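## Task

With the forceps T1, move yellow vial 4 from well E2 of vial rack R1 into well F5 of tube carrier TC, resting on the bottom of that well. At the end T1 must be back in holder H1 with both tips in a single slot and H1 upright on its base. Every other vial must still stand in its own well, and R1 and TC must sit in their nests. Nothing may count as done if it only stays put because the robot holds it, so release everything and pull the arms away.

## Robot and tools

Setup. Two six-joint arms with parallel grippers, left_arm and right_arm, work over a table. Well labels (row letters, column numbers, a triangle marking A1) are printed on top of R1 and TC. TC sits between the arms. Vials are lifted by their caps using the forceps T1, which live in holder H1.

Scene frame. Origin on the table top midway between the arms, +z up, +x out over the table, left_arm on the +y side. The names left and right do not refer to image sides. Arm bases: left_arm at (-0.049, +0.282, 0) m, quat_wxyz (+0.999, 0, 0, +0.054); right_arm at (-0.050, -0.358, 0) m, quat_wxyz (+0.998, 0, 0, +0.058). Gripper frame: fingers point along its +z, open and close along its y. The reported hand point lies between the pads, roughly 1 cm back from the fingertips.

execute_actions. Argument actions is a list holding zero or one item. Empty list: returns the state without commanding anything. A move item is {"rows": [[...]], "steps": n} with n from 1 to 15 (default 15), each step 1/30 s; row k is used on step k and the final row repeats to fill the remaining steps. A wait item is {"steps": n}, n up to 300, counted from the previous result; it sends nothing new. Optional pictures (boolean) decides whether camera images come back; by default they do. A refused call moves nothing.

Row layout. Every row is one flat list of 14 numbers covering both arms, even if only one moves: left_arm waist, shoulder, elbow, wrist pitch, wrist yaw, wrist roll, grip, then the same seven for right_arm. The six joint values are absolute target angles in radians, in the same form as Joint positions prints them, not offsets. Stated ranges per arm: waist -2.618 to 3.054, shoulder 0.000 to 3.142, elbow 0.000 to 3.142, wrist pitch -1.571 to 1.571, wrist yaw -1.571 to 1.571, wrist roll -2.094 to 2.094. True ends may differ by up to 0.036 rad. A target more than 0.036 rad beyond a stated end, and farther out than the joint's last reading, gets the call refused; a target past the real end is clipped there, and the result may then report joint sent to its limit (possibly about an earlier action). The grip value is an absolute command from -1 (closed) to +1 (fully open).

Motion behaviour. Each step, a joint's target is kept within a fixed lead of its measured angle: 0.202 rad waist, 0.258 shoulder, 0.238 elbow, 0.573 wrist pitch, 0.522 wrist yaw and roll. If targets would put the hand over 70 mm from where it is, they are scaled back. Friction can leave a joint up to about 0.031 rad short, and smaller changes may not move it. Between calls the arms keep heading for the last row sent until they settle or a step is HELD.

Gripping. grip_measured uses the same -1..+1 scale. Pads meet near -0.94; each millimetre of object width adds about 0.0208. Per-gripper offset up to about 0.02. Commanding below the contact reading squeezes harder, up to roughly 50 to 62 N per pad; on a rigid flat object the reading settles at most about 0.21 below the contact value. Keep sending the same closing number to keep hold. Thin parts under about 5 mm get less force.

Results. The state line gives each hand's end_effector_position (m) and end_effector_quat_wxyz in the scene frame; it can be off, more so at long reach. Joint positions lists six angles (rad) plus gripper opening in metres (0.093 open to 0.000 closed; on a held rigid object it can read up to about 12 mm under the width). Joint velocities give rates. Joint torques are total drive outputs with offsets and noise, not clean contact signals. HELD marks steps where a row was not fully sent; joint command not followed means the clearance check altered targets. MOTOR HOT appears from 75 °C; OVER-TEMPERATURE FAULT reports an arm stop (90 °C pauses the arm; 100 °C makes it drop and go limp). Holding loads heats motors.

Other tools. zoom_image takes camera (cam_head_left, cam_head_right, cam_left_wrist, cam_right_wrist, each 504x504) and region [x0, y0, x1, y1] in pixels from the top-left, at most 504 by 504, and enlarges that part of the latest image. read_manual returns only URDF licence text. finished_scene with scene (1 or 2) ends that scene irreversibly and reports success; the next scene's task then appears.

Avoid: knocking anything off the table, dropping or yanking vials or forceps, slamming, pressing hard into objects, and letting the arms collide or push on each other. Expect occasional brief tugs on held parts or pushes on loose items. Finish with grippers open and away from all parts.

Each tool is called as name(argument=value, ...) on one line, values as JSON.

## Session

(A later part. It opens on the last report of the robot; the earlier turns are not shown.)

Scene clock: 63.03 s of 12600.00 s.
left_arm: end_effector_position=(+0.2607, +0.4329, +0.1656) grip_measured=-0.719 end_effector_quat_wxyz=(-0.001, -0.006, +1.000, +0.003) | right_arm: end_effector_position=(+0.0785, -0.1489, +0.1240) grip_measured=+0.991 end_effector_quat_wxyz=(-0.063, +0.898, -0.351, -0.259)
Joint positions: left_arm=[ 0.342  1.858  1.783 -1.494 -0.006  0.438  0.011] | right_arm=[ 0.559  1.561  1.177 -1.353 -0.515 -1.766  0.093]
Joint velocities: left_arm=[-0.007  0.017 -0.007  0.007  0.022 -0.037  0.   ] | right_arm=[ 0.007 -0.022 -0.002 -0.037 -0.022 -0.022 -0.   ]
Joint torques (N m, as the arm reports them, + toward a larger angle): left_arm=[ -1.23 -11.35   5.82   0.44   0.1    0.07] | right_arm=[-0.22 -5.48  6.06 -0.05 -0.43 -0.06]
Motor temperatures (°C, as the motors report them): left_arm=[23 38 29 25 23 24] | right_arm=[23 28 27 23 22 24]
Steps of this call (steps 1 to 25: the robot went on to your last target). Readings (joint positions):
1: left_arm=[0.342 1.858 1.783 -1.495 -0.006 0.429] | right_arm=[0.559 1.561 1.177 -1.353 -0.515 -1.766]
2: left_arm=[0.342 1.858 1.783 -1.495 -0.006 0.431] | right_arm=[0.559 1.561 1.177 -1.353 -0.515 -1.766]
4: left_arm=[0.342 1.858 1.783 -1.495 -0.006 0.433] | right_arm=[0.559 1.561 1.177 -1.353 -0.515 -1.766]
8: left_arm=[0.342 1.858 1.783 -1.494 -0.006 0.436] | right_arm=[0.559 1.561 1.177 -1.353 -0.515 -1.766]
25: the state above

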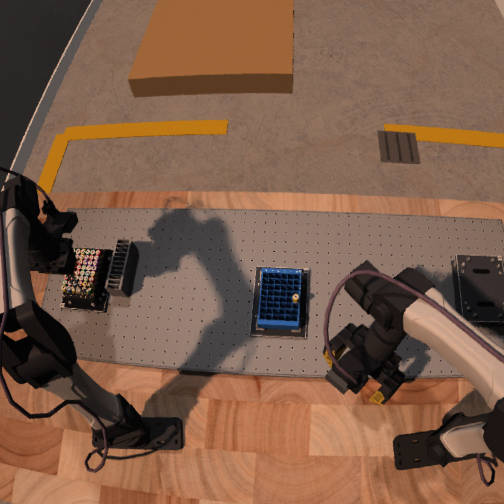

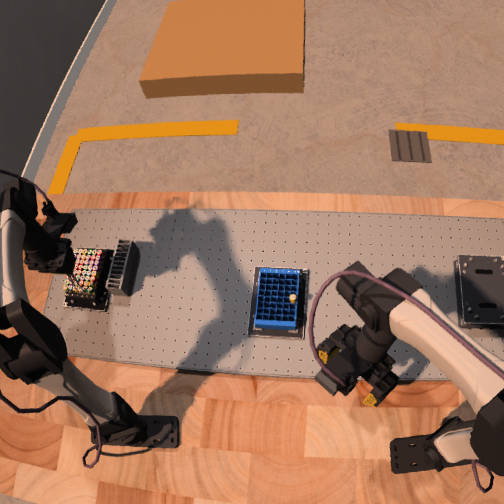

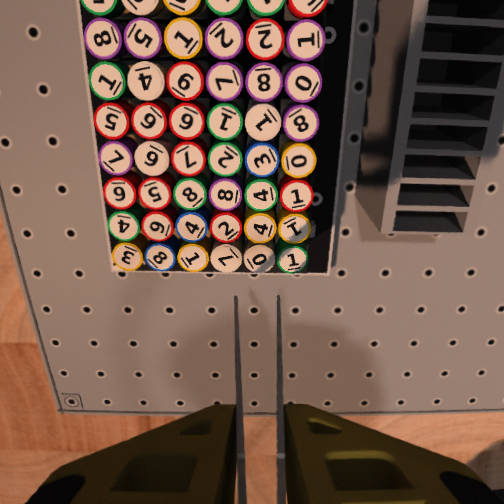

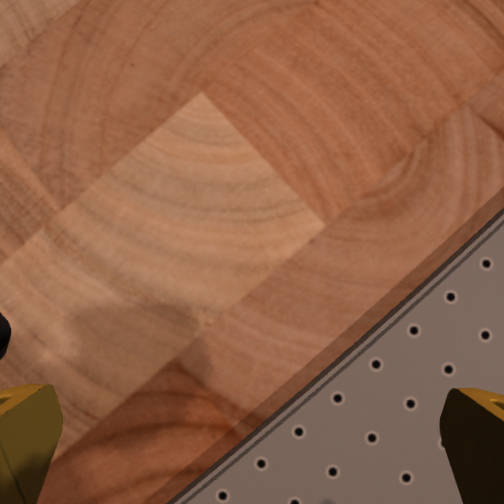

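execute_actions(actions=[{"rows":[[0.342,1.865,1.675,-1.375,0,0.445,-0.72,0.559,1.561,1.177,-1.353,-0.515,-1.766,1]],"steps":15}], pictures=false)

execute_actions(actions=[{"steps":20}])

Scene clock: 66.60 s of 12600.00 s.
left_arm: end_effector_position=(+0.2639, +0.4345, +0.1366) grip_measured=-0.719 end_effector_quat_wxyz=(-0.005, -0.006, +1.000, +0.001) | right_arm: end_effector_position=(+0.0785, -0.1489, +0.1240) grip_measured=+0.991 end_effector_quat_wxyz=(-0.063, +0.898, -0.351, -0.259)
Joint positions: left_arm=[ 0.342  1.87   1.683 -1.392 -0.006  0.438  0.011] | right_arm=[ 0.559  1.561  1.177 -1.353 -0.515 -1.766  0.093]
Joint velocities: left_arm=[-0.002  0.002 -0.002 -0.022 -0.066 -0.037 -0.001] | right_arm=[-0.007  0.002  0.002 -0.051 -0.066 -0.007 -0.   ]
Joint torques (N m, as the arm reports them, + toward a larger angle): left_arm=[ -0.43 -10.81   6.69   0.37   0.13   0.09] | right_arm=[ 0.   -5.36  6.09 -0.07 -0.42 -0.07]
Motor temperatures (°C, as the motors report them): left_arm=[23 38 29 25 23 24] | right_arm=[23 28 27 23 22 24]
Steps of this call (steps 1 to 15: the robot went on to your last target; steps 16 to 90: nothing new was sent; then 0.07 s passed at rest; steps 91 to 105: all 15 steps of this action). Readings (joint positions):
91: left_arm=[0.342 1.855 1.766 -1.476 -0.006 0.438] | right_arm=[0.559 1.561 1.177 -1.353 -0.515 -1.766]
92: left_arm=[0.342 1.852 1.741 -1.455 -0.006 0.438] | right_arm=[0.559 1.561 1.177 -1.353 -0.515 -1.766]
94: left_arm=[0.342 1.858 1.703 -1.433 -0.006 0.438] | right_arm=[0.559 1.561 1.177 -1.353 -0.515 -1.766]
98: left_arm=[0.342 1.870 1.683 -1.410 -0.006 0.438] | right_arm=[0.559 1.561 1.177 -1.353 -0.515 -1.766]
105: the state above

Scene clock: 67.27 s of 12600.00 s.
left_arm: end_effector_position=(+0.2644, +0.4347, +0.1366) grip_measured=-0.719 end_effector_quat_wxyz=(-0.004, -0.006, +1.000, +0.001) | right_arm: end_effector_position=(+0.0785, -0.1489, +0.1240) grip_measured=+0.991 end_effector_quat_wxyz=(-0.063, +0.898, -0.351, -0.259)
Joint positions: left_arm=[ 0.342  1.87   1.683 -1.39  -0.006  0.438  0.011] | right_arm=[ 0.559  1.561  1.177 -1.353 -0.515 -1.766  0.093]
Joint velocities: left_arm=[-0.012  0.007 -0.012 -0.037 -0.081  0.007  0.   ] | right_arm=[ 0.002  0.012  0.007 -0.022 -0.037 -0.007 -0.001]
Joint torques (N m, as the arm reports them, + toward a larger angle): left_arm=[ -0.43 -11.03   6.6    0.44   0.09   0.07] | right_arm=[-0.03 -5.51  5.94 -0.05 -0.42 -0.01]
Motor temperatures (°C, as the motors report them): left_arm=[23 38 29 25 23 24] | right_arm=[23 28 27 23 22 24]
Steps of this call (steps 1 to 15: the robot went on to your last target; steps 16 to 20: nothing new was sent). Readings (joint positions):
1: left_arm=[0.342 1.870 1.683 -1.392 -0.006 0.438] | right_arm=[0.559 1.561 1.177 -1.353 -0.515 -1.766]
2: left_arm=[0.342 1.870 1.683 -1.391 -0.006 0.438] | right_arm=[0.559 1.561 1.177 -1.353 -0.515 -1.766]
4: left_arm=[0.342 1.870 1.683 -1.390 -0.006 0.438] | right_arm=[0.559 1.561 1.177 -1.353 -0.515 -1.766]
8: left_arm=[0.342 1.870 1.683 -1.390 -0.006 0.438] | right_arm=[0.559 1.561 1.177 -1.353 -0.515 -1.766]
20: the state above
All arms were judged still, so your last target was given up. Only a new action makes them travel on or press farther. Fingers that are still opening or closing keep moving.

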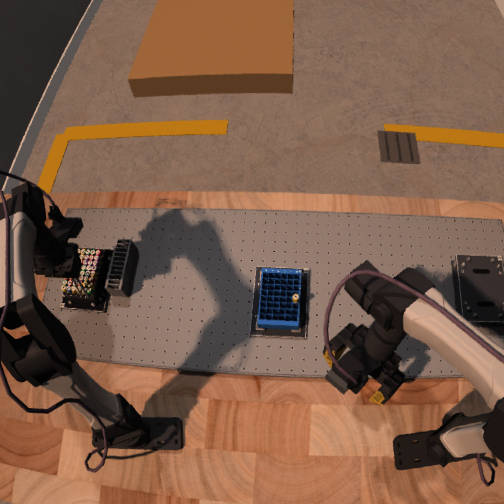

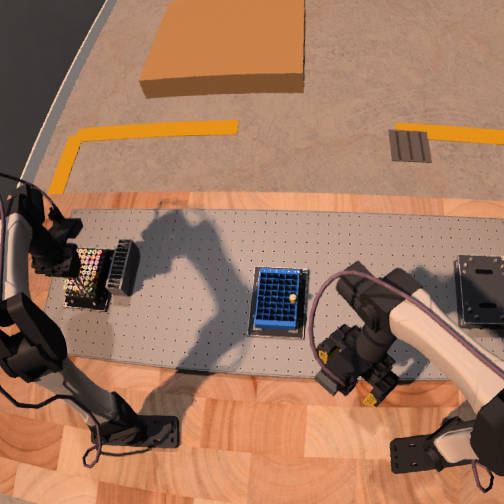

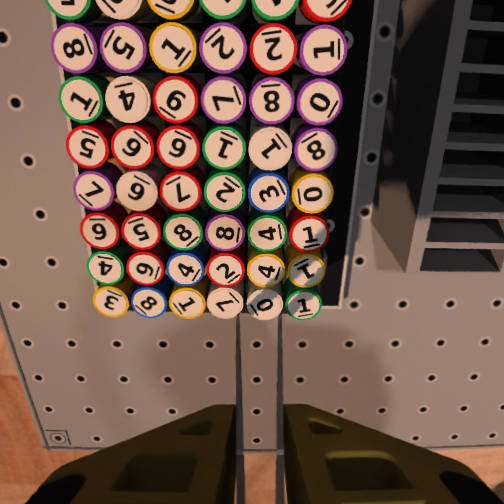

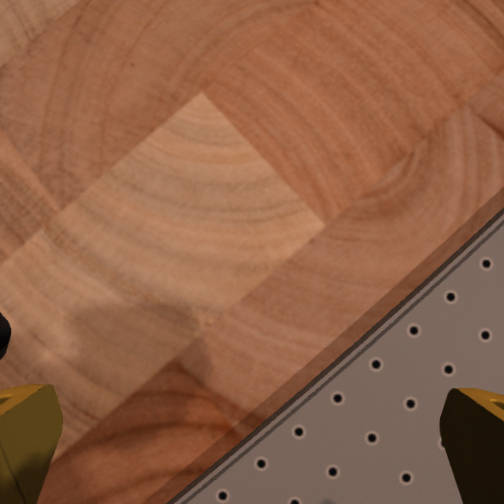

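execute_actions(actions=[{"rows":[[0.342,1.885,1.875,-1.545,0,0.445,-0.72,0.559,1.561,1.177,-1.353,-0.515,-1.766,1]],"steps":15}], pictures=false)

execute_actions(actions=[{"rows":[[0.31,1.955,1.95,-1.55,0,0.42,-0.75,0.559,1.561,1.177,-1.353,-0.515,-1.766,1]],"steps":15}], pictures=false)

execute_actions(actions=[{"steps":20}])

Scene clock: 74.53 s of 12600.00 s.
left_arm: end_effector_position=(+0.2690, +0.4369, +0.1764) grip_measured=-0.719 end_effector_quat_wxyz=(+0.008, -0.006, +1.000, +0.007) | right_arm: end_effector_position=(+0.0785, -0.1489, +0.1240) grip_measured=+0.991 end_effector_quat_wxyz=(-0.063, +0.898, -0.351, -0.259)
Joint positions: left_arm=[ 0.342  1.886  1.863 -1.527 -0.006  0.438  0.011] | right_arm=[ 0.559  1.561  1.177 -1.353 -0.515 -1.766  0.093]
Joint velocities: left_arm=[ 0.002 -0.017 -0.002  0.051  0.037 -0.022  0.   ] | right_arm=[ 0.002 -0.017  0.017 -0.022 -0.066 -0.007  0.001]
Joint torques (N m, as the arm reports them, + toward a larger angle): left_arm=[ -0.57 -10.64   8.38   0.2    0.11   0.09] | right_arm=[-0.01 -5.54  6.11 -0.07 -0.35 -0.06]
Motor temperatures (°C, as the motors report them): left_arm=[23 38 29 25 23 24] | right_arm=[23 29 27 23 22 24]
Steps of this call (steps 1 to 90: nothing new was sent; then 3.77 s passed at rest; steps 91 to 105: all 15 steps of this action). Readings (joint positions):
91: left_arm=[0.342 1.880 1.713 -1.421 -0.006 0.438] | right_arm=[0.559 1.561 1.177 -1.353 -0.515 -1.766]
92: left_arm=[0.342 1.895 1.763 -1.454 -0.006 0.438] | right_arm=[0.559 1.561 1.177 -1.353 -0.515 -1.766]
94: left_arm=[0.342 1.898 1.831 -1.470 -0.006 0.438] | right_arm=[0.559 1.561 1.177 -1.353 -0.515 -1.766]
98: left_arm=[0.342 1.886 1.863 -1.499 -0.006 0.438] | right_arm=[0.559 1.561 1.177 -1.353 -0.515 -1.766]
105: the state above

Scene clock: 75.03 s of 12600.00 s.
left_arm: end_effector_position=(+0.2844, +0.4337, +0.1694) grip_measured=-0.748 end_effector_quat_wxyz=(+0.000, +0.001, +1.000, +0.003) | right_arm: end_effector_position=(+0.0785, -0.1489, +0.1240) grip_measured=+0.991 end_effector_quat_wxyz=(-0.063, +0.898, -0.351, -0.259)
Joint positions: left_arm=[ 0.316  1.954  1.928 -1.542 -0.005  0.427  0.009] | right_arm=[ 0.559  1.561  1.177 -1.353 -0.515 -1.766  0.093]
Joint velocities: left_arm=[-0.027  0.002 -0.002  0.007 -0.022 -0.007 -0.001] | right_arm=[-0.007 -0.002  0.002 -0.066 -0.022 -0.081 -0.001]
Joint torques (N m, as the arm reports them, + toward a larger angle): left_arm=[ -1.11 -11.09   9.29   0.23   0.1   -0.07] | right_arm=[-0.01 -5.45  6.1  -0.08 -0.43  0.01]
Motor temperatures (°C, as the motors report them): left_arm=[23 38 29 25 23 24] | right_arm=[23 29 27 23 22 24]
Steps of this call (steps 1 to 15: all 15 steps of this action). Readings (joint positions):
1: left_arm=[0.340 1.895 1.877 -1.538 -0.006 0.437] | right_arm=[0.559 1.561 1.177 -1.353 -0.515 -1.766]
2: left_arm=[0.335 1.910 1.900 -1.544 -0.006 0.435] | right_arm=[0.559 1.561 1.177 -1.353 -0.515 -1.766]
4: left_arm=[0.324 1.934 1.925 -1.542 -0.006 0.432] | right_arm=[0.559 1.561 1.177 -1.353 -0.515 -1.766]
8: left_arm=[0.316 1.953 1.928 -1.542 -0.005 0.429] | right_arm=[0.559 1.561 1.177 -1.353 -0.515 -1.766]
15: the state above

Scene clock: 75.70 s of 12600.00 s.
left_arm: end_effector_position=(+0.2844, +0.4337, +0.1694) grip_measured=-0.748 end_effector_quat_wxyz=(+0.000, +0.001, +1.000, +0.003) | right_arm: end_effector_position=(+0.0785, -0.1489, +0.1240) grip_measured=+0.991 end_effector_quat_wxyz=(-0.063, +0.898, -0.351, -0.259)
Joint positions: left_arm=[ 0.316  1.954  1.928 -1.542 -0.005  0.427  0.009] | right_arm=[ 0.559  1.561  1.177 -1.353 -0.515 -1.766  0.093]
Joint velocities: left_arm=[-0.017  0.002 -0.007  0.007 -0.051 -0.081  0.   ] | right_arm=[-0.022 -0.007 -0.007  0.007 -0.007 -0.066  0.   ]
Joint torques (N m, as the arm reports them, + toward a larger angle): left_arm=[ -1.12 -11.03   9.29   0.21   0.11  -0.09] | right_arm=[-0.01 -5.55  5.71 -0.11 -0.44 -0.04]
Motor temperatures (°C, as the motors report them): left_arm=[23 38 29 25 23 24] | right_arm=[23 29 27 23 22 24]
Steps of this call (steps 1 to 15: the robot went on to your last target; steps 16 to 20: nothing new was sent). Readings (joint positions):
1: left_arm=[0.316 1.954 1.928 -1.542 -0.005 0.427] | right_arm=[0.559 1.561 1.177 -1.353 -0.515 -1.766]
2: left_arm=[0.316 1.954 1.928 -1.542 -0.005 0.427] | right_arm=[0.559 1.561 1.177 -1.353 -0.515 -1.766]
4: left_arm=[0.316 1.954 1.928 -1.542 -0.005 0.427] | right_arm=[0.559 1.561 1.177 -1.353 -0.515 -1.766]
8: left_arm=[0.316 1.954 1.928 -1.542 -0.005 0.427] | right_arm=[0.559 1.561 1.177 -1.353 -0.515 -1.766]
20: the state above
All arms were judged still, so your last target was given up. Only a new action makes them travel on or press farther. Fingers that are still opening or closing keep moving.

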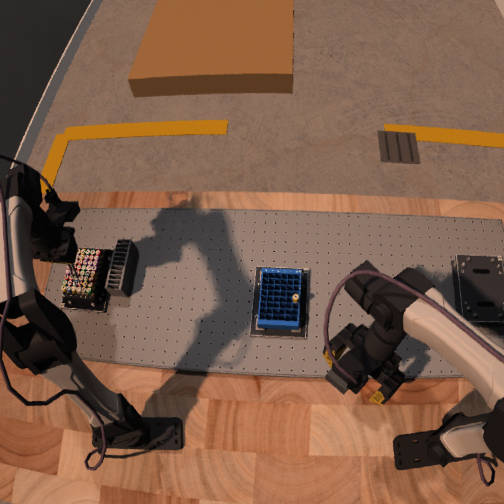

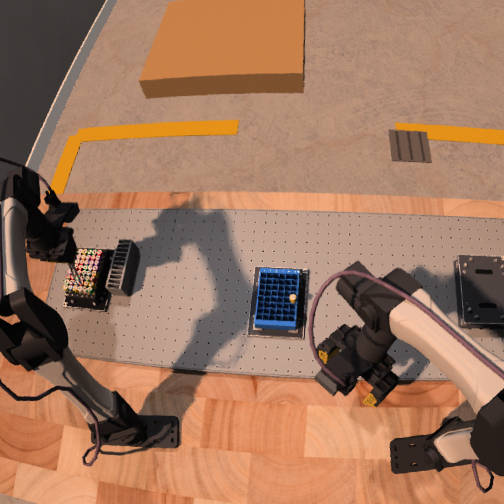

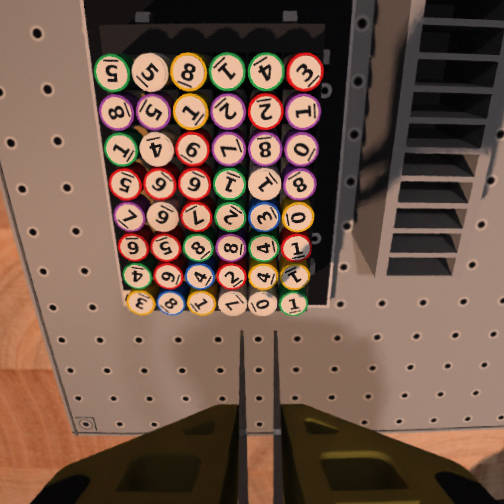

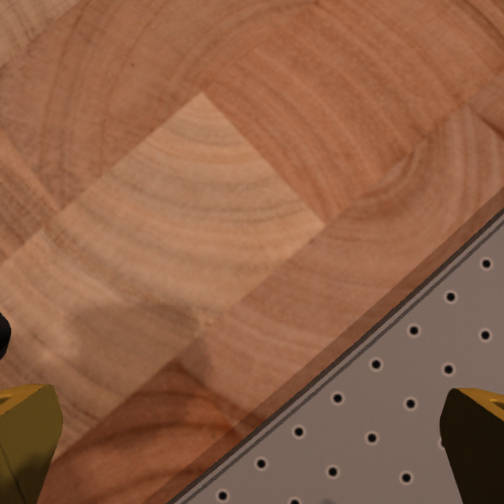

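zoom_image(camera="cam_head_left", region=[20, 200, 150, 310])

Region (20, 200, 150, 310) of cam_head_left's 504x504 image, scaled by 3.877, with more detail than that image has; it fills the top 426 rows of this view, and the rest is white.

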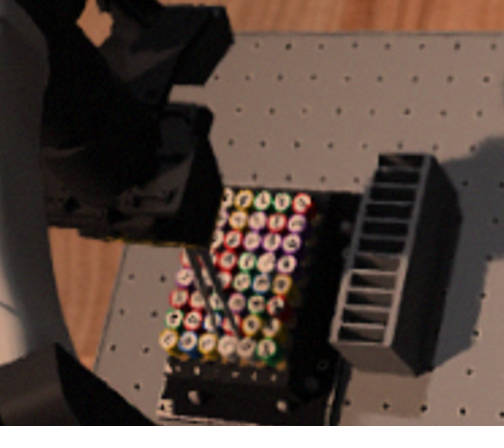

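execute_actions(actions=[{"rows":[[0.293,2.01,2.015,-1.55,0,0.405,-0.75,0.559,1.561,1.177,-1.353,-0.515,-1.766,1]],"steps":15}], pictures=false)

execute_actions(actions=[{"steps":20}])

Scene clock: 92.53 s of 12600.00 s.
left_arm: end_effector_position=(+0.2989, +0.4338, +0.1670) grip_measured=-0.748 end_effector_quat_wxyz=(+0.003, +0.002, +1.000, +0.004) | right_arm: end_effector_position=(+0.0785, -0.1489, +0.1240) grip_measured=+0.991 end_effector_quat_wxyz=(-0.063, +0.898, -0.351, -0.259)
Joint positions: left_arm=[ 0.301  2.006  1.992 -1.549 -0.005  0.412  0.009] | right_arm=[ 0.559  1.561  1.177 -1.353 -0.515 -1.766  0.093]
Joint velocities: left_arm=[-0.017  0.012 -0.017 -0.037  0.022  0.051  0.   ] | right_arm=[ 0.007  0.012 -0.007 -0.037 -0.051 -0.051  0.001]
Joint torques (N m, as the arm reports them, + toward a larger angle): left_arm=[ -1.   -11.47   9.13   0.32   0.06  -0.08] | right_arm=[-0.2  -5.51  6.11 -0.08 -0.38  0.02]
Motor temperatures (°C, as the motors report them): left_arm=[23 39 30 25 23 24] | right_arm=[23 29 28 23 22 24]
Steps of this call (steps 1 to 90: nothing new was sent; then 13.33 s passed at rest; steps 91 to 105: all 15 steps of this action). Readings (joint positions):
91: left_arm=[0.315 1.962 1.941 -1.551 -0.005 0.425] | right_arm=[0.559 1.561 1.177 -1.353 -0.515 -1.766]
92: left_arm=[0.312 1.975 1.964 -1.554 -0.005 0.422] | right_arm=[0.559 1.561 1.177 -1.353 -0.515 -1.766]
94: left_arm=[0.306 1.993 1.989 -1.549 -0.005 0.418] | right_arm=[0.559 1.561 1.177 -1.353 -0.515 -1.766]
98: left_arm=[0.301 2.005 1.992 -1.549 -0.005 0.414] | right_arm=[0.559 1.561 1.177 -1.353 -0.515 -1.766]
105: the state above

Scene clock: 93.20 s of 12600.00 s.
left_arm: end_effector_position=(+0.2989, +0.4338, +0.1670) grip_measured=-0.748 end_effector_quat_wxyz=(+0.003, +0.001, +1.000, +0.004) | right_arm: end_effector_position=(+0.0785, -0.1489, +0.1240) grip_measured=+0.991 end_effector_quat_wxyz=(-0.063, +0.898, -0.351, -0.259)
Joint positions: left_arm=[ 0.301  2.006  1.992 -1.549 -0.005  0.412  0.009] | right_arm=[ 0.559  1.561  1.177 -1.353 -0.515 -1.766  0.093]
Joint velocities: left_arm=[ 0.002 -0.007  0.007 -0.007  0.037 -0.022  0.001] | right_arm=[-0.017 -0.012  0.002  0.051 -0.051 -0.066  0.001]
Joint torques (N m, as the arm reports them, + toward a larger angle): left_arm=[ -1.01 -11.5    9.21   0.32   0.12  -0.03] | right_arm=[-0.17 -5.61  6.15 -0.08 -0.48 -0.05]
Motor temperatures (°C, as the motors report them): left_arm=[23 39 30 25 23 24] | right_arm=[23 29 28 23 22 24]
Steps of this call (steps 1 to 15: the robot went on to your last target; steps 16 to 20: nothing new was sent). Readings (joint positions):
1: left_arm=[0.301 2.006 1.992 -1.549 -0.005 0.412] | right_arm=[0.559 1.561 1.177 -1.353 -0.515 -1.766]
2: left_arm=[0.301 2.006 1.992 -1.549 -0.005 0.412] | right_arm=[0.559 1.561 1.177 -1.353 -0.515 -1.766]
4: left_arm=[0.301 2.006 1.992 -1.549 -0.005 0.412] | right_arm=[0.559 1.561 1.177 -1.353 -0.515 -1.766]
8: left_arm=[0.301 2.006 1.992 -1.549 -0.005 0.412] | right_arm=[0.559 1.561 1.177 -1.353 -0.515 -1.766]
20: the state above
All arms were judged still, so your last target was given up. Only a new action makes them travel on or press farther. Fingers that are still opening or closing keep moving.

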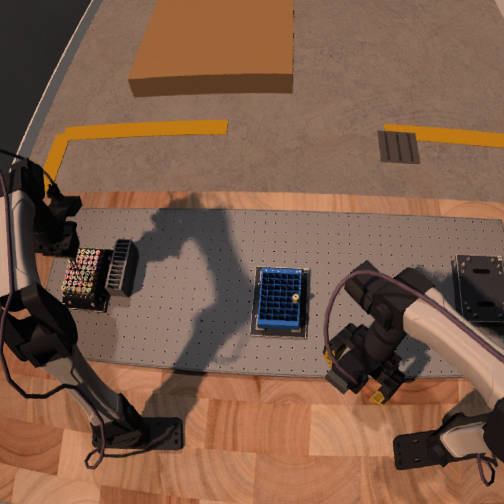

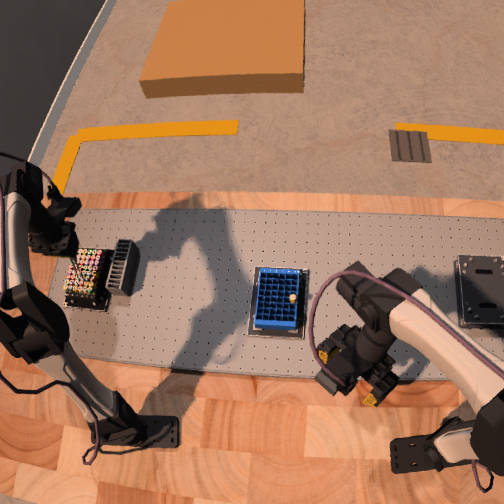

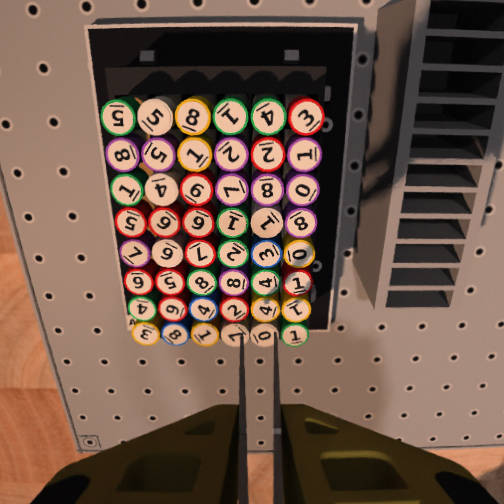

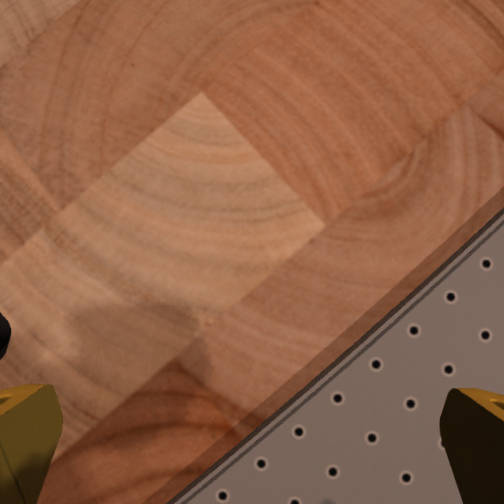

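execute_actions(actions=[{"rows":[[0.284,2.0,1.92,-1.48,0,0.405,-0.75,0.559,1.561,1.177,-1.353,-0.515,-1.766,1]],"steps":15}], pictures=false)

execute_actions(actions=[{"steps":20}])

Scene clock: 98.00 s of 12600.00 s.
left_arm: end_effector_position=(+0.3009, +0.4314, +0.1528) grip_measured=-0.748 end_effector_quat_wxyz=(+0.000, +0.005, +1.000, +0.003) | right_arm: end_effector_position=(+0.0785, -0.1489, +0.1240) grip_measured=+0.991 end_effector_quat_wxyz=(-0.063, +0.898, -0.351, -0.259)
Joint positions: left_arm=[ 0.293  2.003  1.931 -1.496 -0.005  0.412  0.009] | right_arm=[ 0.559  1.561  1.177 -1.353 -0.515 -1.766  0.093]
Joint velocities: left_arm=[ 0.002  0.012  0.012 -0.037 -0.037 -0.037  0.001] | right_arm=[-0.007 -0.012  0.007 -0.095 -0.081 -0.037  0.   ]
Joint torques (N m, as the arm reports them, + toward a larger angle): left_arm=[ -1.3  -12.03   6.48   0.48   0.12  -0.05] | right_arm=[ 0.06 -5.44  6.03 -0.05 -0.37 -0.01]
Motor temperatures (°C, as the motors report them): left_arm=[23 39 31 25 23 24] | right_arm=[23 29 28 23 22 24]
Steps of this call (steps 1 to 90: nothing new was sent; then 1.30 s passed at rest; steps 91 to 105: all 15 steps of this action). Readings (joint positions):
91: left_arm=[0.300 2.004 1.982 -1.539 -0.005 0.412] | right_arm=[0.559 1.561 1.177 -1.353 -0.515 -1.766]
92: left_arm=[0.299 2.002 1.967 -1.528 -0.005 0.412] | right_arm=[0.559 1.561 1.177 -1.353 -0.515 -1.766]
94: left_arm=[0.295 2.002 1.942 -1.516 -0.005 0.412] | right_arm=[0.559 1.561 1.177 -1.353 -0.515 -1.766]
98: left_arm=[0.293 2.003 1.931 -1.505 -0.005 0.412] | right_arm=[0.559 1.561 1.177 -1.353 -0.515 -1.766]
105: the state above

Scene clock: 98.67 s of 12600.00 s.
left_arm: end_effector_position=(+0.3012, +0.4315, +0.1528) grip_measured=-0.748 end_effector_quat_wxyz=(+0.001, +0.005, +1.000, +0.003) | right_arm: end_effector_position=(+0.0785, -0.1489, +0.1240) grip_measured=+0.991 end_effector_quat_wxyz=(-0.063, +0.898, -0.351, -0.259)
Joint positions: left_arm=[ 0.293  2.003  1.931 -1.494 -0.005  0.412  0.009] | right_arm=[ 0.559  1.561  1.177 -1.353 -0.515 -1.766  0.093]
Joint velocities: left_arm=[-0.002  0.002 -0.002  0.051  0.007 -0.081 -0.   ] | right_arm=[-0.022  0.002 -0.032  0.022  0.007  0.007  0.001]
Joint torques (N m, as the arm reports them, + toward a larger angle): left_arm=[ -1.24 -12.1    6.38   0.48   0.08  -0.06] | right_arm=[-0.22 -5.68  5.95 -0.06 -0.45 -0.02]
Motor temperatures (°C, as the motors report them): left_arm=[23 39 31 25 23 24] | right_arm=[23 29 28 23 22 24]
Steps of this call (steps 1 to 15: the robot went on to your last target; steps 16 to 20: nothing new was sent). Readings (joint positions):
1: left_arm=[0.293 2.003 1.931 -1.495 -0.005 0.412] | right_arm=[0.559 1.561 1.177 -1.353 -0.515 -1.766]
2: left_arm=[0.293 2.003 1.931 -1.495 -0.005 0.412] | right_arm=[0.559 1.561 1.177 -1.353 -0.515 -1.766]
4: left_arm=[0.293 2.003 1.931 -1.495 -0.005 0.412] | right_arm=[0.559 1.561 1.177 -1.353 -0.515 -1.766]
8: left_arm=[0.293 2.003 1.931 -1.494 -0.005 0.412] | right_arm=[0.559 1.561 1.177 -1.353 -0.515 -1.766]
20: the state above
All arms were judged still, so your last target was given up. Only a new action makes them travel on or press farther. Fingers that are still opening or closing keep moving.

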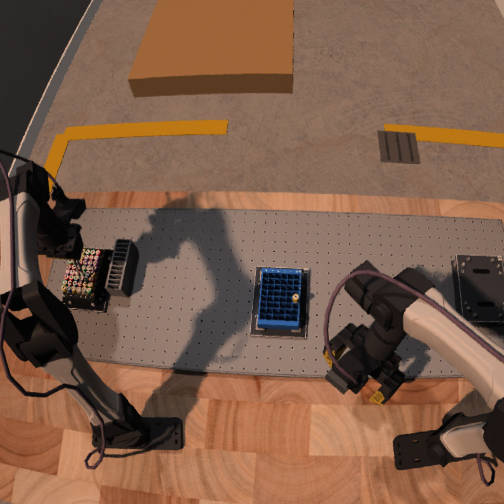

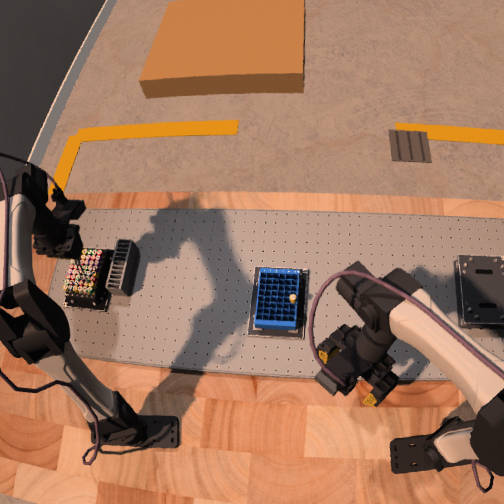

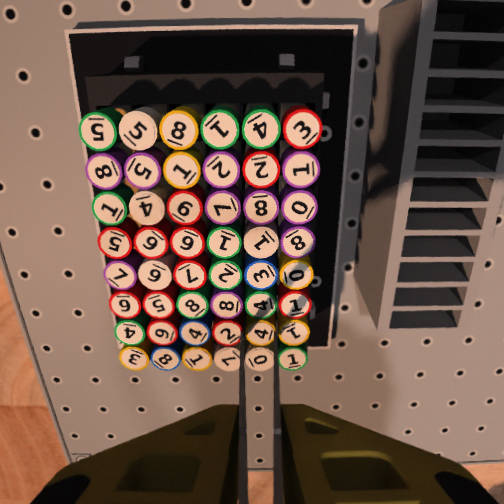

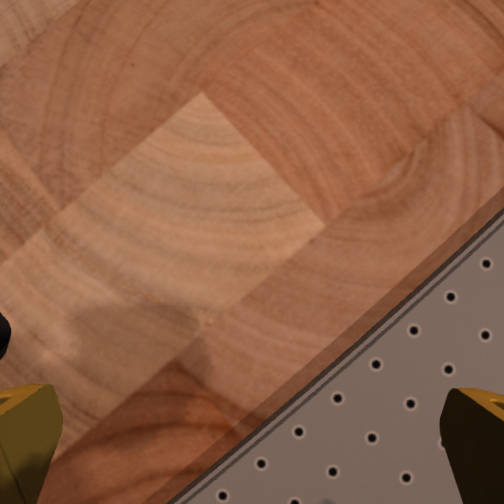

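zoom_image(camera="cam_head_left", region=[40, 220, 140, 310])

zoom_image(camera="cam_left_wrist", region=[180, 270, 340, 410])

Region (40, 220, 140, 310) of cam_head_left's 504x504 image, scaled by 5.040, with more detail than that image has; it fills the top 454 rows of this view, and the rest is white.

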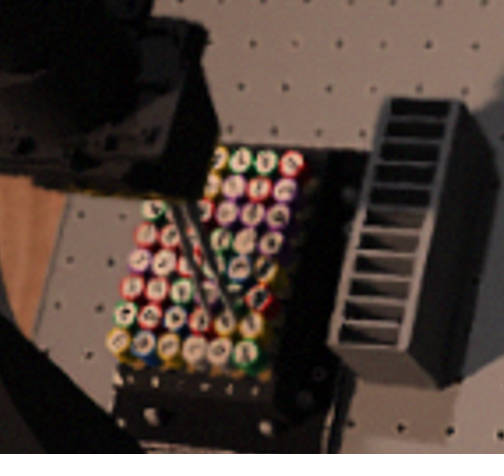

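Region (180, 270, 340, 410) of cam_left_wrist's 504x504 image, scaled by 3.150, with more detail than that image has; it fills the top 441 rows of this view, and the rest is white.

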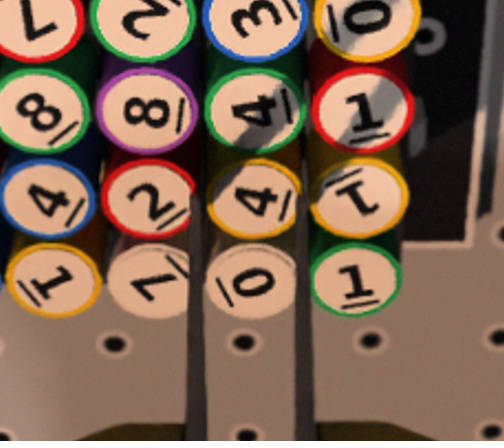

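execute_actions(actions=[{"rows":[[0.284,1.985,1.85,-1.43,0,0.405,-0.75,0.559,1.561,1.177,-1.353,-0.515,-1.766,1]],"steps":15}], pictures=false)

execute_actions(actions=[{"steps":20}])

zoom_image(camera="cam_head_left", region=[40, 220, 140, 310])

Scene clock: 104.73 s of 12600.00 s.
left_arm: end_effector_position=(+0.2980, +0.4302, +0.1392) grip_measured=-0.748 end_effector_quat_wxyz=(-0.005, +0.005, +1.000, +0.000) | right_arm: end_effector_position=(+0.0785, -0.1489, +0.1240) grip_measured=+0.991 end_effector_quat_wxyz=(-0.063, +0.898, -0.351, -0.259)
Joint positions: left_arm=[ 0.293  1.994  1.862 -1.449 -0.005  0.412  0.009] | right_arm=[ 0.559  1.561  1.177 -1.353 -0.515 -1.766  0.093]
Joint velocities: left_arm=[-0.012 -0.007 -0.017  0.007 -0.007 -0.051  0.002] | right_arm=[-0.002 -0.007 -0.037 -0.022 -0.037  0.037 -0.001]
Joint torques (N m, as the arm reports them, + toward a larger angle): left_arm=[ -1.35 -12.46   6.39   0.48   0.09  -0.06] | right_arm=[-0.2  -5.54  6.01 -0.04 -0.34  0.  ]
Motor temperatures (°C, as the motors report them): left_arm=[23 39 30 25 23 24] | right_arm=[23 29 28 23 22 24]
Steps of this call (steps 1 to 90: nothing new was sent; then 2.57 s passed at rest; steps 91 to 105: all 15 steps of this action). Readings (joint positions):
91: left_arm=[0.293 2.000 1.918 -1.483 -0.005 0.412] | right_arm=[0.559 1.561 1.177 -1.353 -0.515 -1.766]
92: left_arm=[0.293 1.995 1.900 -1.471 -0.005 0.412] | right_arm=[0.559 1.561 1.177 -1.353 -0.515 -1.766]
94: left_arm=[0.293 1.994 1.874 -1.463 -0.005 0.412] | right_arm=[0.559 1.561 1.177 -1.353 -0.515 -1.766]
98: left_arm=[0.293 1.994 1.862 -1.453 -0.005 0.412] | right_arm=[0.559 1.561 1.177 -1.353 -0.515 -1.766]
105: the state above

Scene clock: 105.40 s of 12600.00 s.
left_arm: end_effector_position=(+0.2980, +0.4302, +0.1392) grip_measured=-0.748 end_effector_quat_wxyz=(-0.005, +0.005, +1.000, +0.000) | right_arm: end_effector_position=(+0.0785, -0.1489, +0.1240) grip_measured=+0.991 end_effector_quat_wxyz=(-0.063, +0.898, -0.351, -0.259)
Joint positions: left_arm=[ 0.293  1.994  1.862 -1.449 -0.005  0.412  0.009] | right_arm=[ 0.559  1.561  1.177 -1.353 -0.515 -1.766  0.093]
Joint velocities: left_arm=[-0.002 -0.007 -0.012 -0.022  0.007 -0.007 -0.001] | right_arm=[-0.022 -0.002 -0.017 -0.022  0.022  0.037  0.002]
Joint torques (N m, as the arm reports them, + toward a larger angle): left_arm=[ -1.31 -12.61   6.3    0.5    0.12  -0.06] | right_arm=[-0.03 -5.64  6.15 -0.04 -0.36 -0.08]
Motor temperatures (°C, as the motors report them): left_arm=[23 39 30 25 23 24] | right_arm=[23 29 28 23 22 24]
Steps of this call (steps 1 to 15: the robot went on to your last target; steps 16 to 20: nothing new was sent). Readings (joint positions):
1: left_arm=[0.293 1.994 1.862 -1.449 -0.005 0.412] | right_arm=[0.559 1.561 1.177 -1.353 -0.515 -1.766]
2: left_arm=[0.293 1.994 1.862 -1.449 -0.005 0.412] | right_arm=[0.559 1.561 1.177 -1.353 -0.515 -1.766]
4: left_arm=[0.293 1.994 1.862 -1.449 -0.005 0.412] | right_arm=[0.559 1.561 1.177 -1.353 -0.515 -1.766]
8: left_arm=[0.293 1.994 1.862 -1.449 -0.005 0.412] | right_arm=[0.559 1.561 1.177 -1.353 -0.515 -1.766]
20: the state above
All arms were judged still, so your last target was given up. Only a new action makes them travel on or press farther. Fingers that are still opening or closing keep moving.

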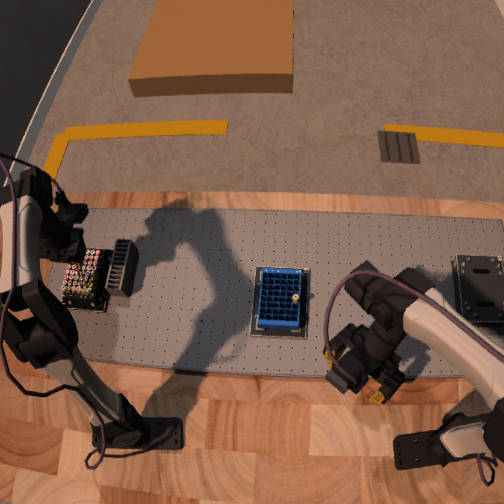

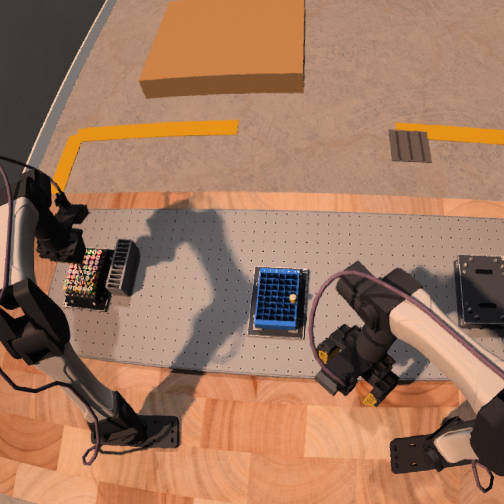

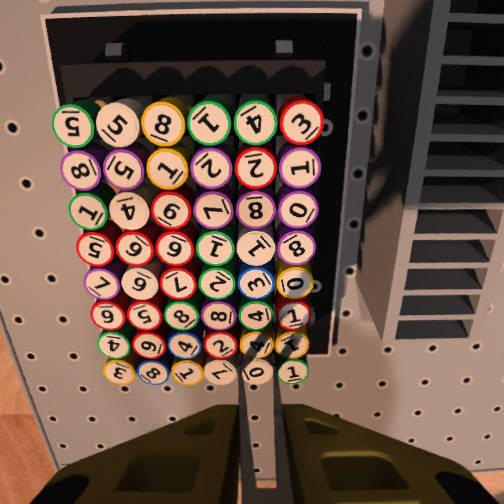

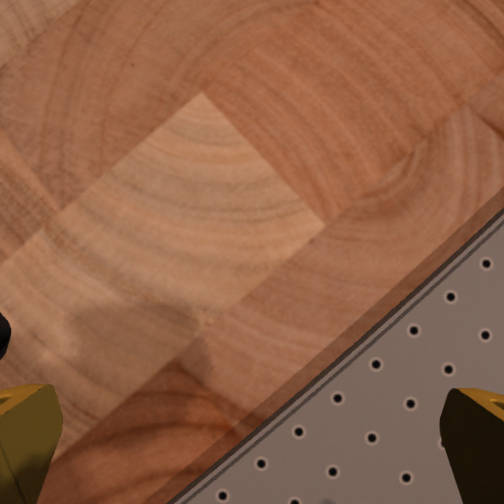

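Region (40, 220, 140, 310) of cam_head_left's 504x504 image, scaled by 5.040, with more detail than that image has; it fills the top 454 rows of this view, and the rest is white.

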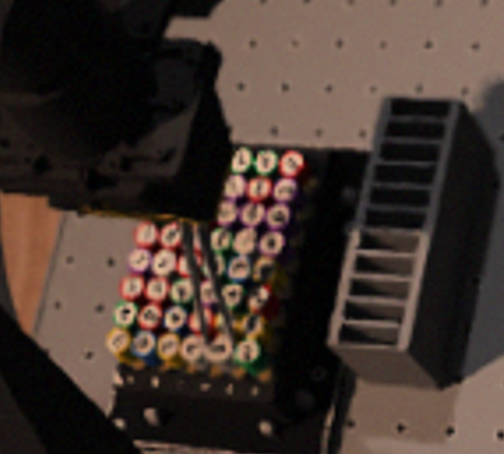

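execute_actions(actions=[{"rows":[[0.284,2.0,2.04,-1.55,0,0.405,-0.8,0.559,1.561,1.177,-1.353,-0.515,-1.766,1]],"steps":15}], pictures=false)

execute_actions(actions=[{"rows":[[0.084,1.52,1.28,-0.75,0,0.1,-0.8,0.559,1.561,1.177,-1.353,-0.515,-1.766,1]],"steps":15}], pictures=false)

execute_actions(actions=[{"steps":30}])

zoom_image(camera="cam_head_left", region=[40, 200, 180, 310])

Scene clock: 112.90 s of 12600.00 s.
left_arm: end_effector_position=(+0.3076, +0.4342, +0.1750) grip_measured=-0.795 end_effector_quat_wxyz=(+0.022, +0.005, +1.000, +0.012) | right_arm: end_effector_position=(+0.0785, -0.1489, +0.1240) grip_measured=+0.991 end_effector_quat_wxyz=(-0.063, +0.898, -0.351, -0.259)
Joint positions: left_arm=[ 0.293  2.006  2.023 -1.538 -0.005  0.411  0.007] | right_arm=[ 0.559  1.561  1.177 -1.353 -0.515 -1.766  0.093]
Joint velocities: left_arm=[-0.007  0.007  0.002  0.037  0.037 -0.022 -0.001] | right_arm=[-0.002 -0.007 -0.012 -0.007 -0.022 -0.007  0.002]
Joint torques (N m, as the arm reports them, + toward a larger angle): left_arm=[ -1.23 -12.2    8.82   0.32   0.08  -0.06] | right_arm=[-0.06 -5.29  6.01 -0.04 -0.4  -0.05]
Motor temperatures (°C, as the motors report them): left_arm=[23 40 30 25 23 24] | right_arm=[23 29 28 23 22 24]
Steps of this call (steps 1 to 90: nothing new was sent; then 4.00 s passed at rest; steps 91 to 105: all 15 steps of this action). Readings (joint positions):
91: left_arm=[0.293 2.002 1.890 -1.473 -0.005 0.412] | right_arm=[0.559 1.561 1.177 -1.353 -0.515 -1.766]
92: left_arm=[0.293 2.015 1.935 -1.496 -0.005 0.412] | right_arm=[0.559 1.561 1.177 -1.353 -0.515 -1.766]
94: left_arm=[0.293 2.017 1.992 -1.514 -0.005 0.411] | right_arm=[0.559 1.561 1.177 -1.353 -0.515 -1.766]
98: left_arm=[0.293 2.006 2.023 -1.533 -0.005 0.411] | right_arm=[0.559 1.561 1.177 -1.353 -0.515 -1.766]
105: the state above

Scene clock: 113.40 s of 12600.00 s.
left_arm: end_effector_position=(+0.3250, +0.3504, +0.1684) grip_measured=-0.798 end_effector_quat_wxyz=(+0.255, -0.029, +0.966, +0.036) | right_arm: end_effector_position=(+0.0785, -0.1489, +0.1240) grip_measured=+0.991 end_effector_quat_wxyz=(-0.063, +0.898, -0.351, -0.259)
Joint positions: left_arm=[ 0.075  1.521  1.287 -0.816  0.007  0.121  0.007] | right_arm=[ 0.559  1.561  1.177 -1.353 -0.515 -1.766  0.093]
Joint velocities: left_arm=[ 0.007  0.149 -0.095  0.198 -0.022 -0.081  0.   ] | right_arm=[-0.007 -0.017  0.017 -0.007 -0.007 -0.037 -0.   ]
Joint torques (N m, as the arm reports them, + toward a larger angle): left_arm=[ 0.2  -8.75  8.5   1.58 -0.02 -0.03] | right_arm=[-0.15 -5.61  6.1  -0.06 -0.44  0.02]
Motor temperatures (°C, as the motors report them): left_arm=[23 40 30 25 23 24] | right_arm=[23 29 28 23 22 24]
Steps of this call (steps 1 to 15: all 15 steps of this action). Readings (joint positions):
1: left_arm=[0.279 1.979 1.981 -1.480 -0.011 0.377] | right_arm=[0.559 1.561 1.177 -1.353 -0.515 -1.766]
2: left_arm=[0.252 1.934 1.912 -1.394 -0.018 0.338] | right_arm=[0.559 1.561 1.177 -1.353 -0.515 -1.766]
4: left_arm=[0.170 1.823 1.767 -1.219 -0.017 0.271] | right_arm=[0.559 1.561 1.177 -1.353 -0.515 -1.766]
8: left_arm=[0.068 1.540 1.445 -0.927 0.007 0.176] | right_arm=[0.559 1.561 1.177 -1.353 -0.515 -1.766]
15: the state above

Scene clock: 114.40 s of 12600.00 s.
left_arm: end_effector_position=(+0.3341, +0.3521, +0.1713) grip_measured=-0.798 end_effector_quat_wxyz=(+0.273, -0.036, +0.961, +0.037) | right_arm: end_effector_position=(+0.0785, -0.1489, +0.1240) grip_measured=+0.991 end_effector_quat_wxyz=(-0.063, +0.898, -0.351, -0.259)
Joint positions: left_arm=[ 0.075  1.526  1.284 -0.77   0.007  0.107  0.007] | right_arm=[ 0.559  1.561  1.177 -1.353 -0.515 -1.766  0.093]
Joint velocities: left_arm=[ 0.007 -0.017 -0.012 -0.007 -0.007  0.007 -0.001] | right_arm=[-0.002  0.012  0.027  0.037 -0.007  0.051  0.   ]
Joint torques (N m, as the arm reports them, + toward a larger angle): left_arm=[ 0.11 -8.67  8.14  1.53 -0.01 -0.05] | right_arm=[-0.03 -5.4   6.1  -0.05 -0.36  0.  ]
Motor temperatures (°C, as the motors report them): left_arm=[23 40 30 26 23 24] | right_arm=[23 29 28 23 22 24]
Steps of this call (steps 1 to 30: the robot went on to your last target). Readings (joint positions):
1: left_arm=[0.075 1.525 1.285 -0.809 0.007 0.118] | right_arm=[0.559 1.561 1.177 -1.353 -0.515 -1.766]
2: left_arm=[0.075 1.526 1.284 -0.804 0.007 0.116] | right_arm=[0.559 1.561 1.177 -1.353 -0.515 -1.766]
4: left_arm=[0.075 1.526 1.284 -0.790 0.007 0.113] | right_arm=[0.559 1.561 1.177 -1.353 -0.515 -1.766]
8: left_arm=[0.075 1.526 1.284 -0.777 0.007 0.109] | right_arm=[0.559 1.561 1.177 -1.353 -0.515 -1.766]
30: the state above
All arms were judged still, so your last target was given up. Only a new action makes them travel on or press farther. Fingers that are still opening or closing keep moving.

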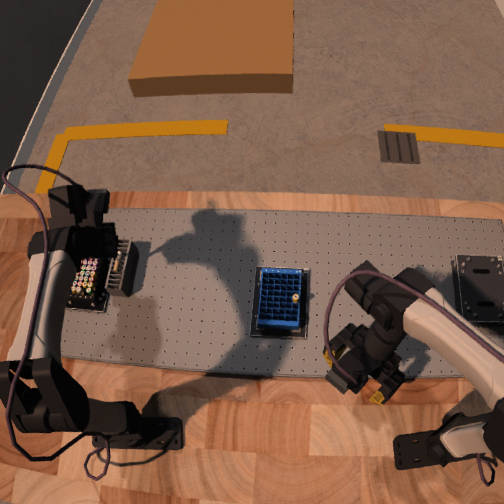

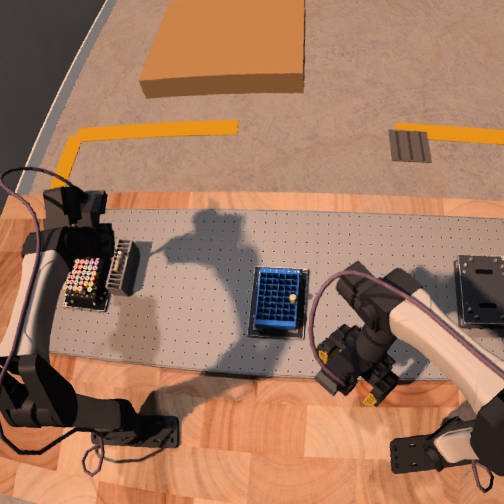

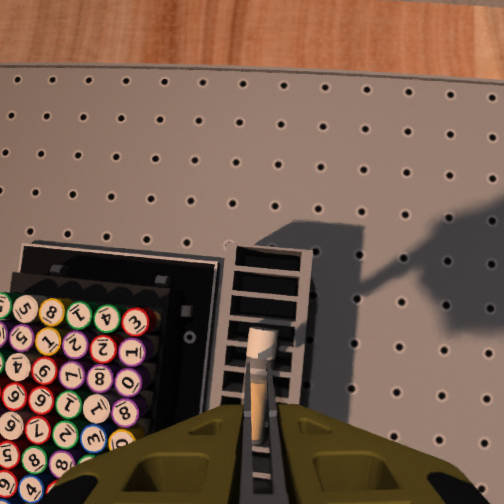

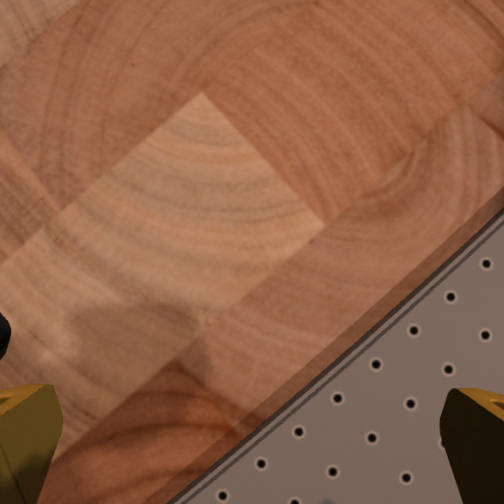

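Region (40, 200, 180, 310) of cam_head_left's 504x504 image, scaled by 3.600, with more detail than that image has; it fills the top 396 rows of this view, and the rest is white.

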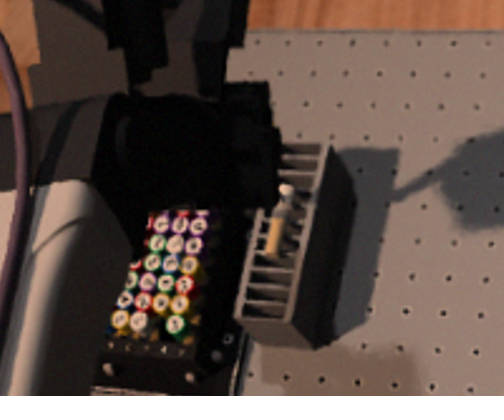

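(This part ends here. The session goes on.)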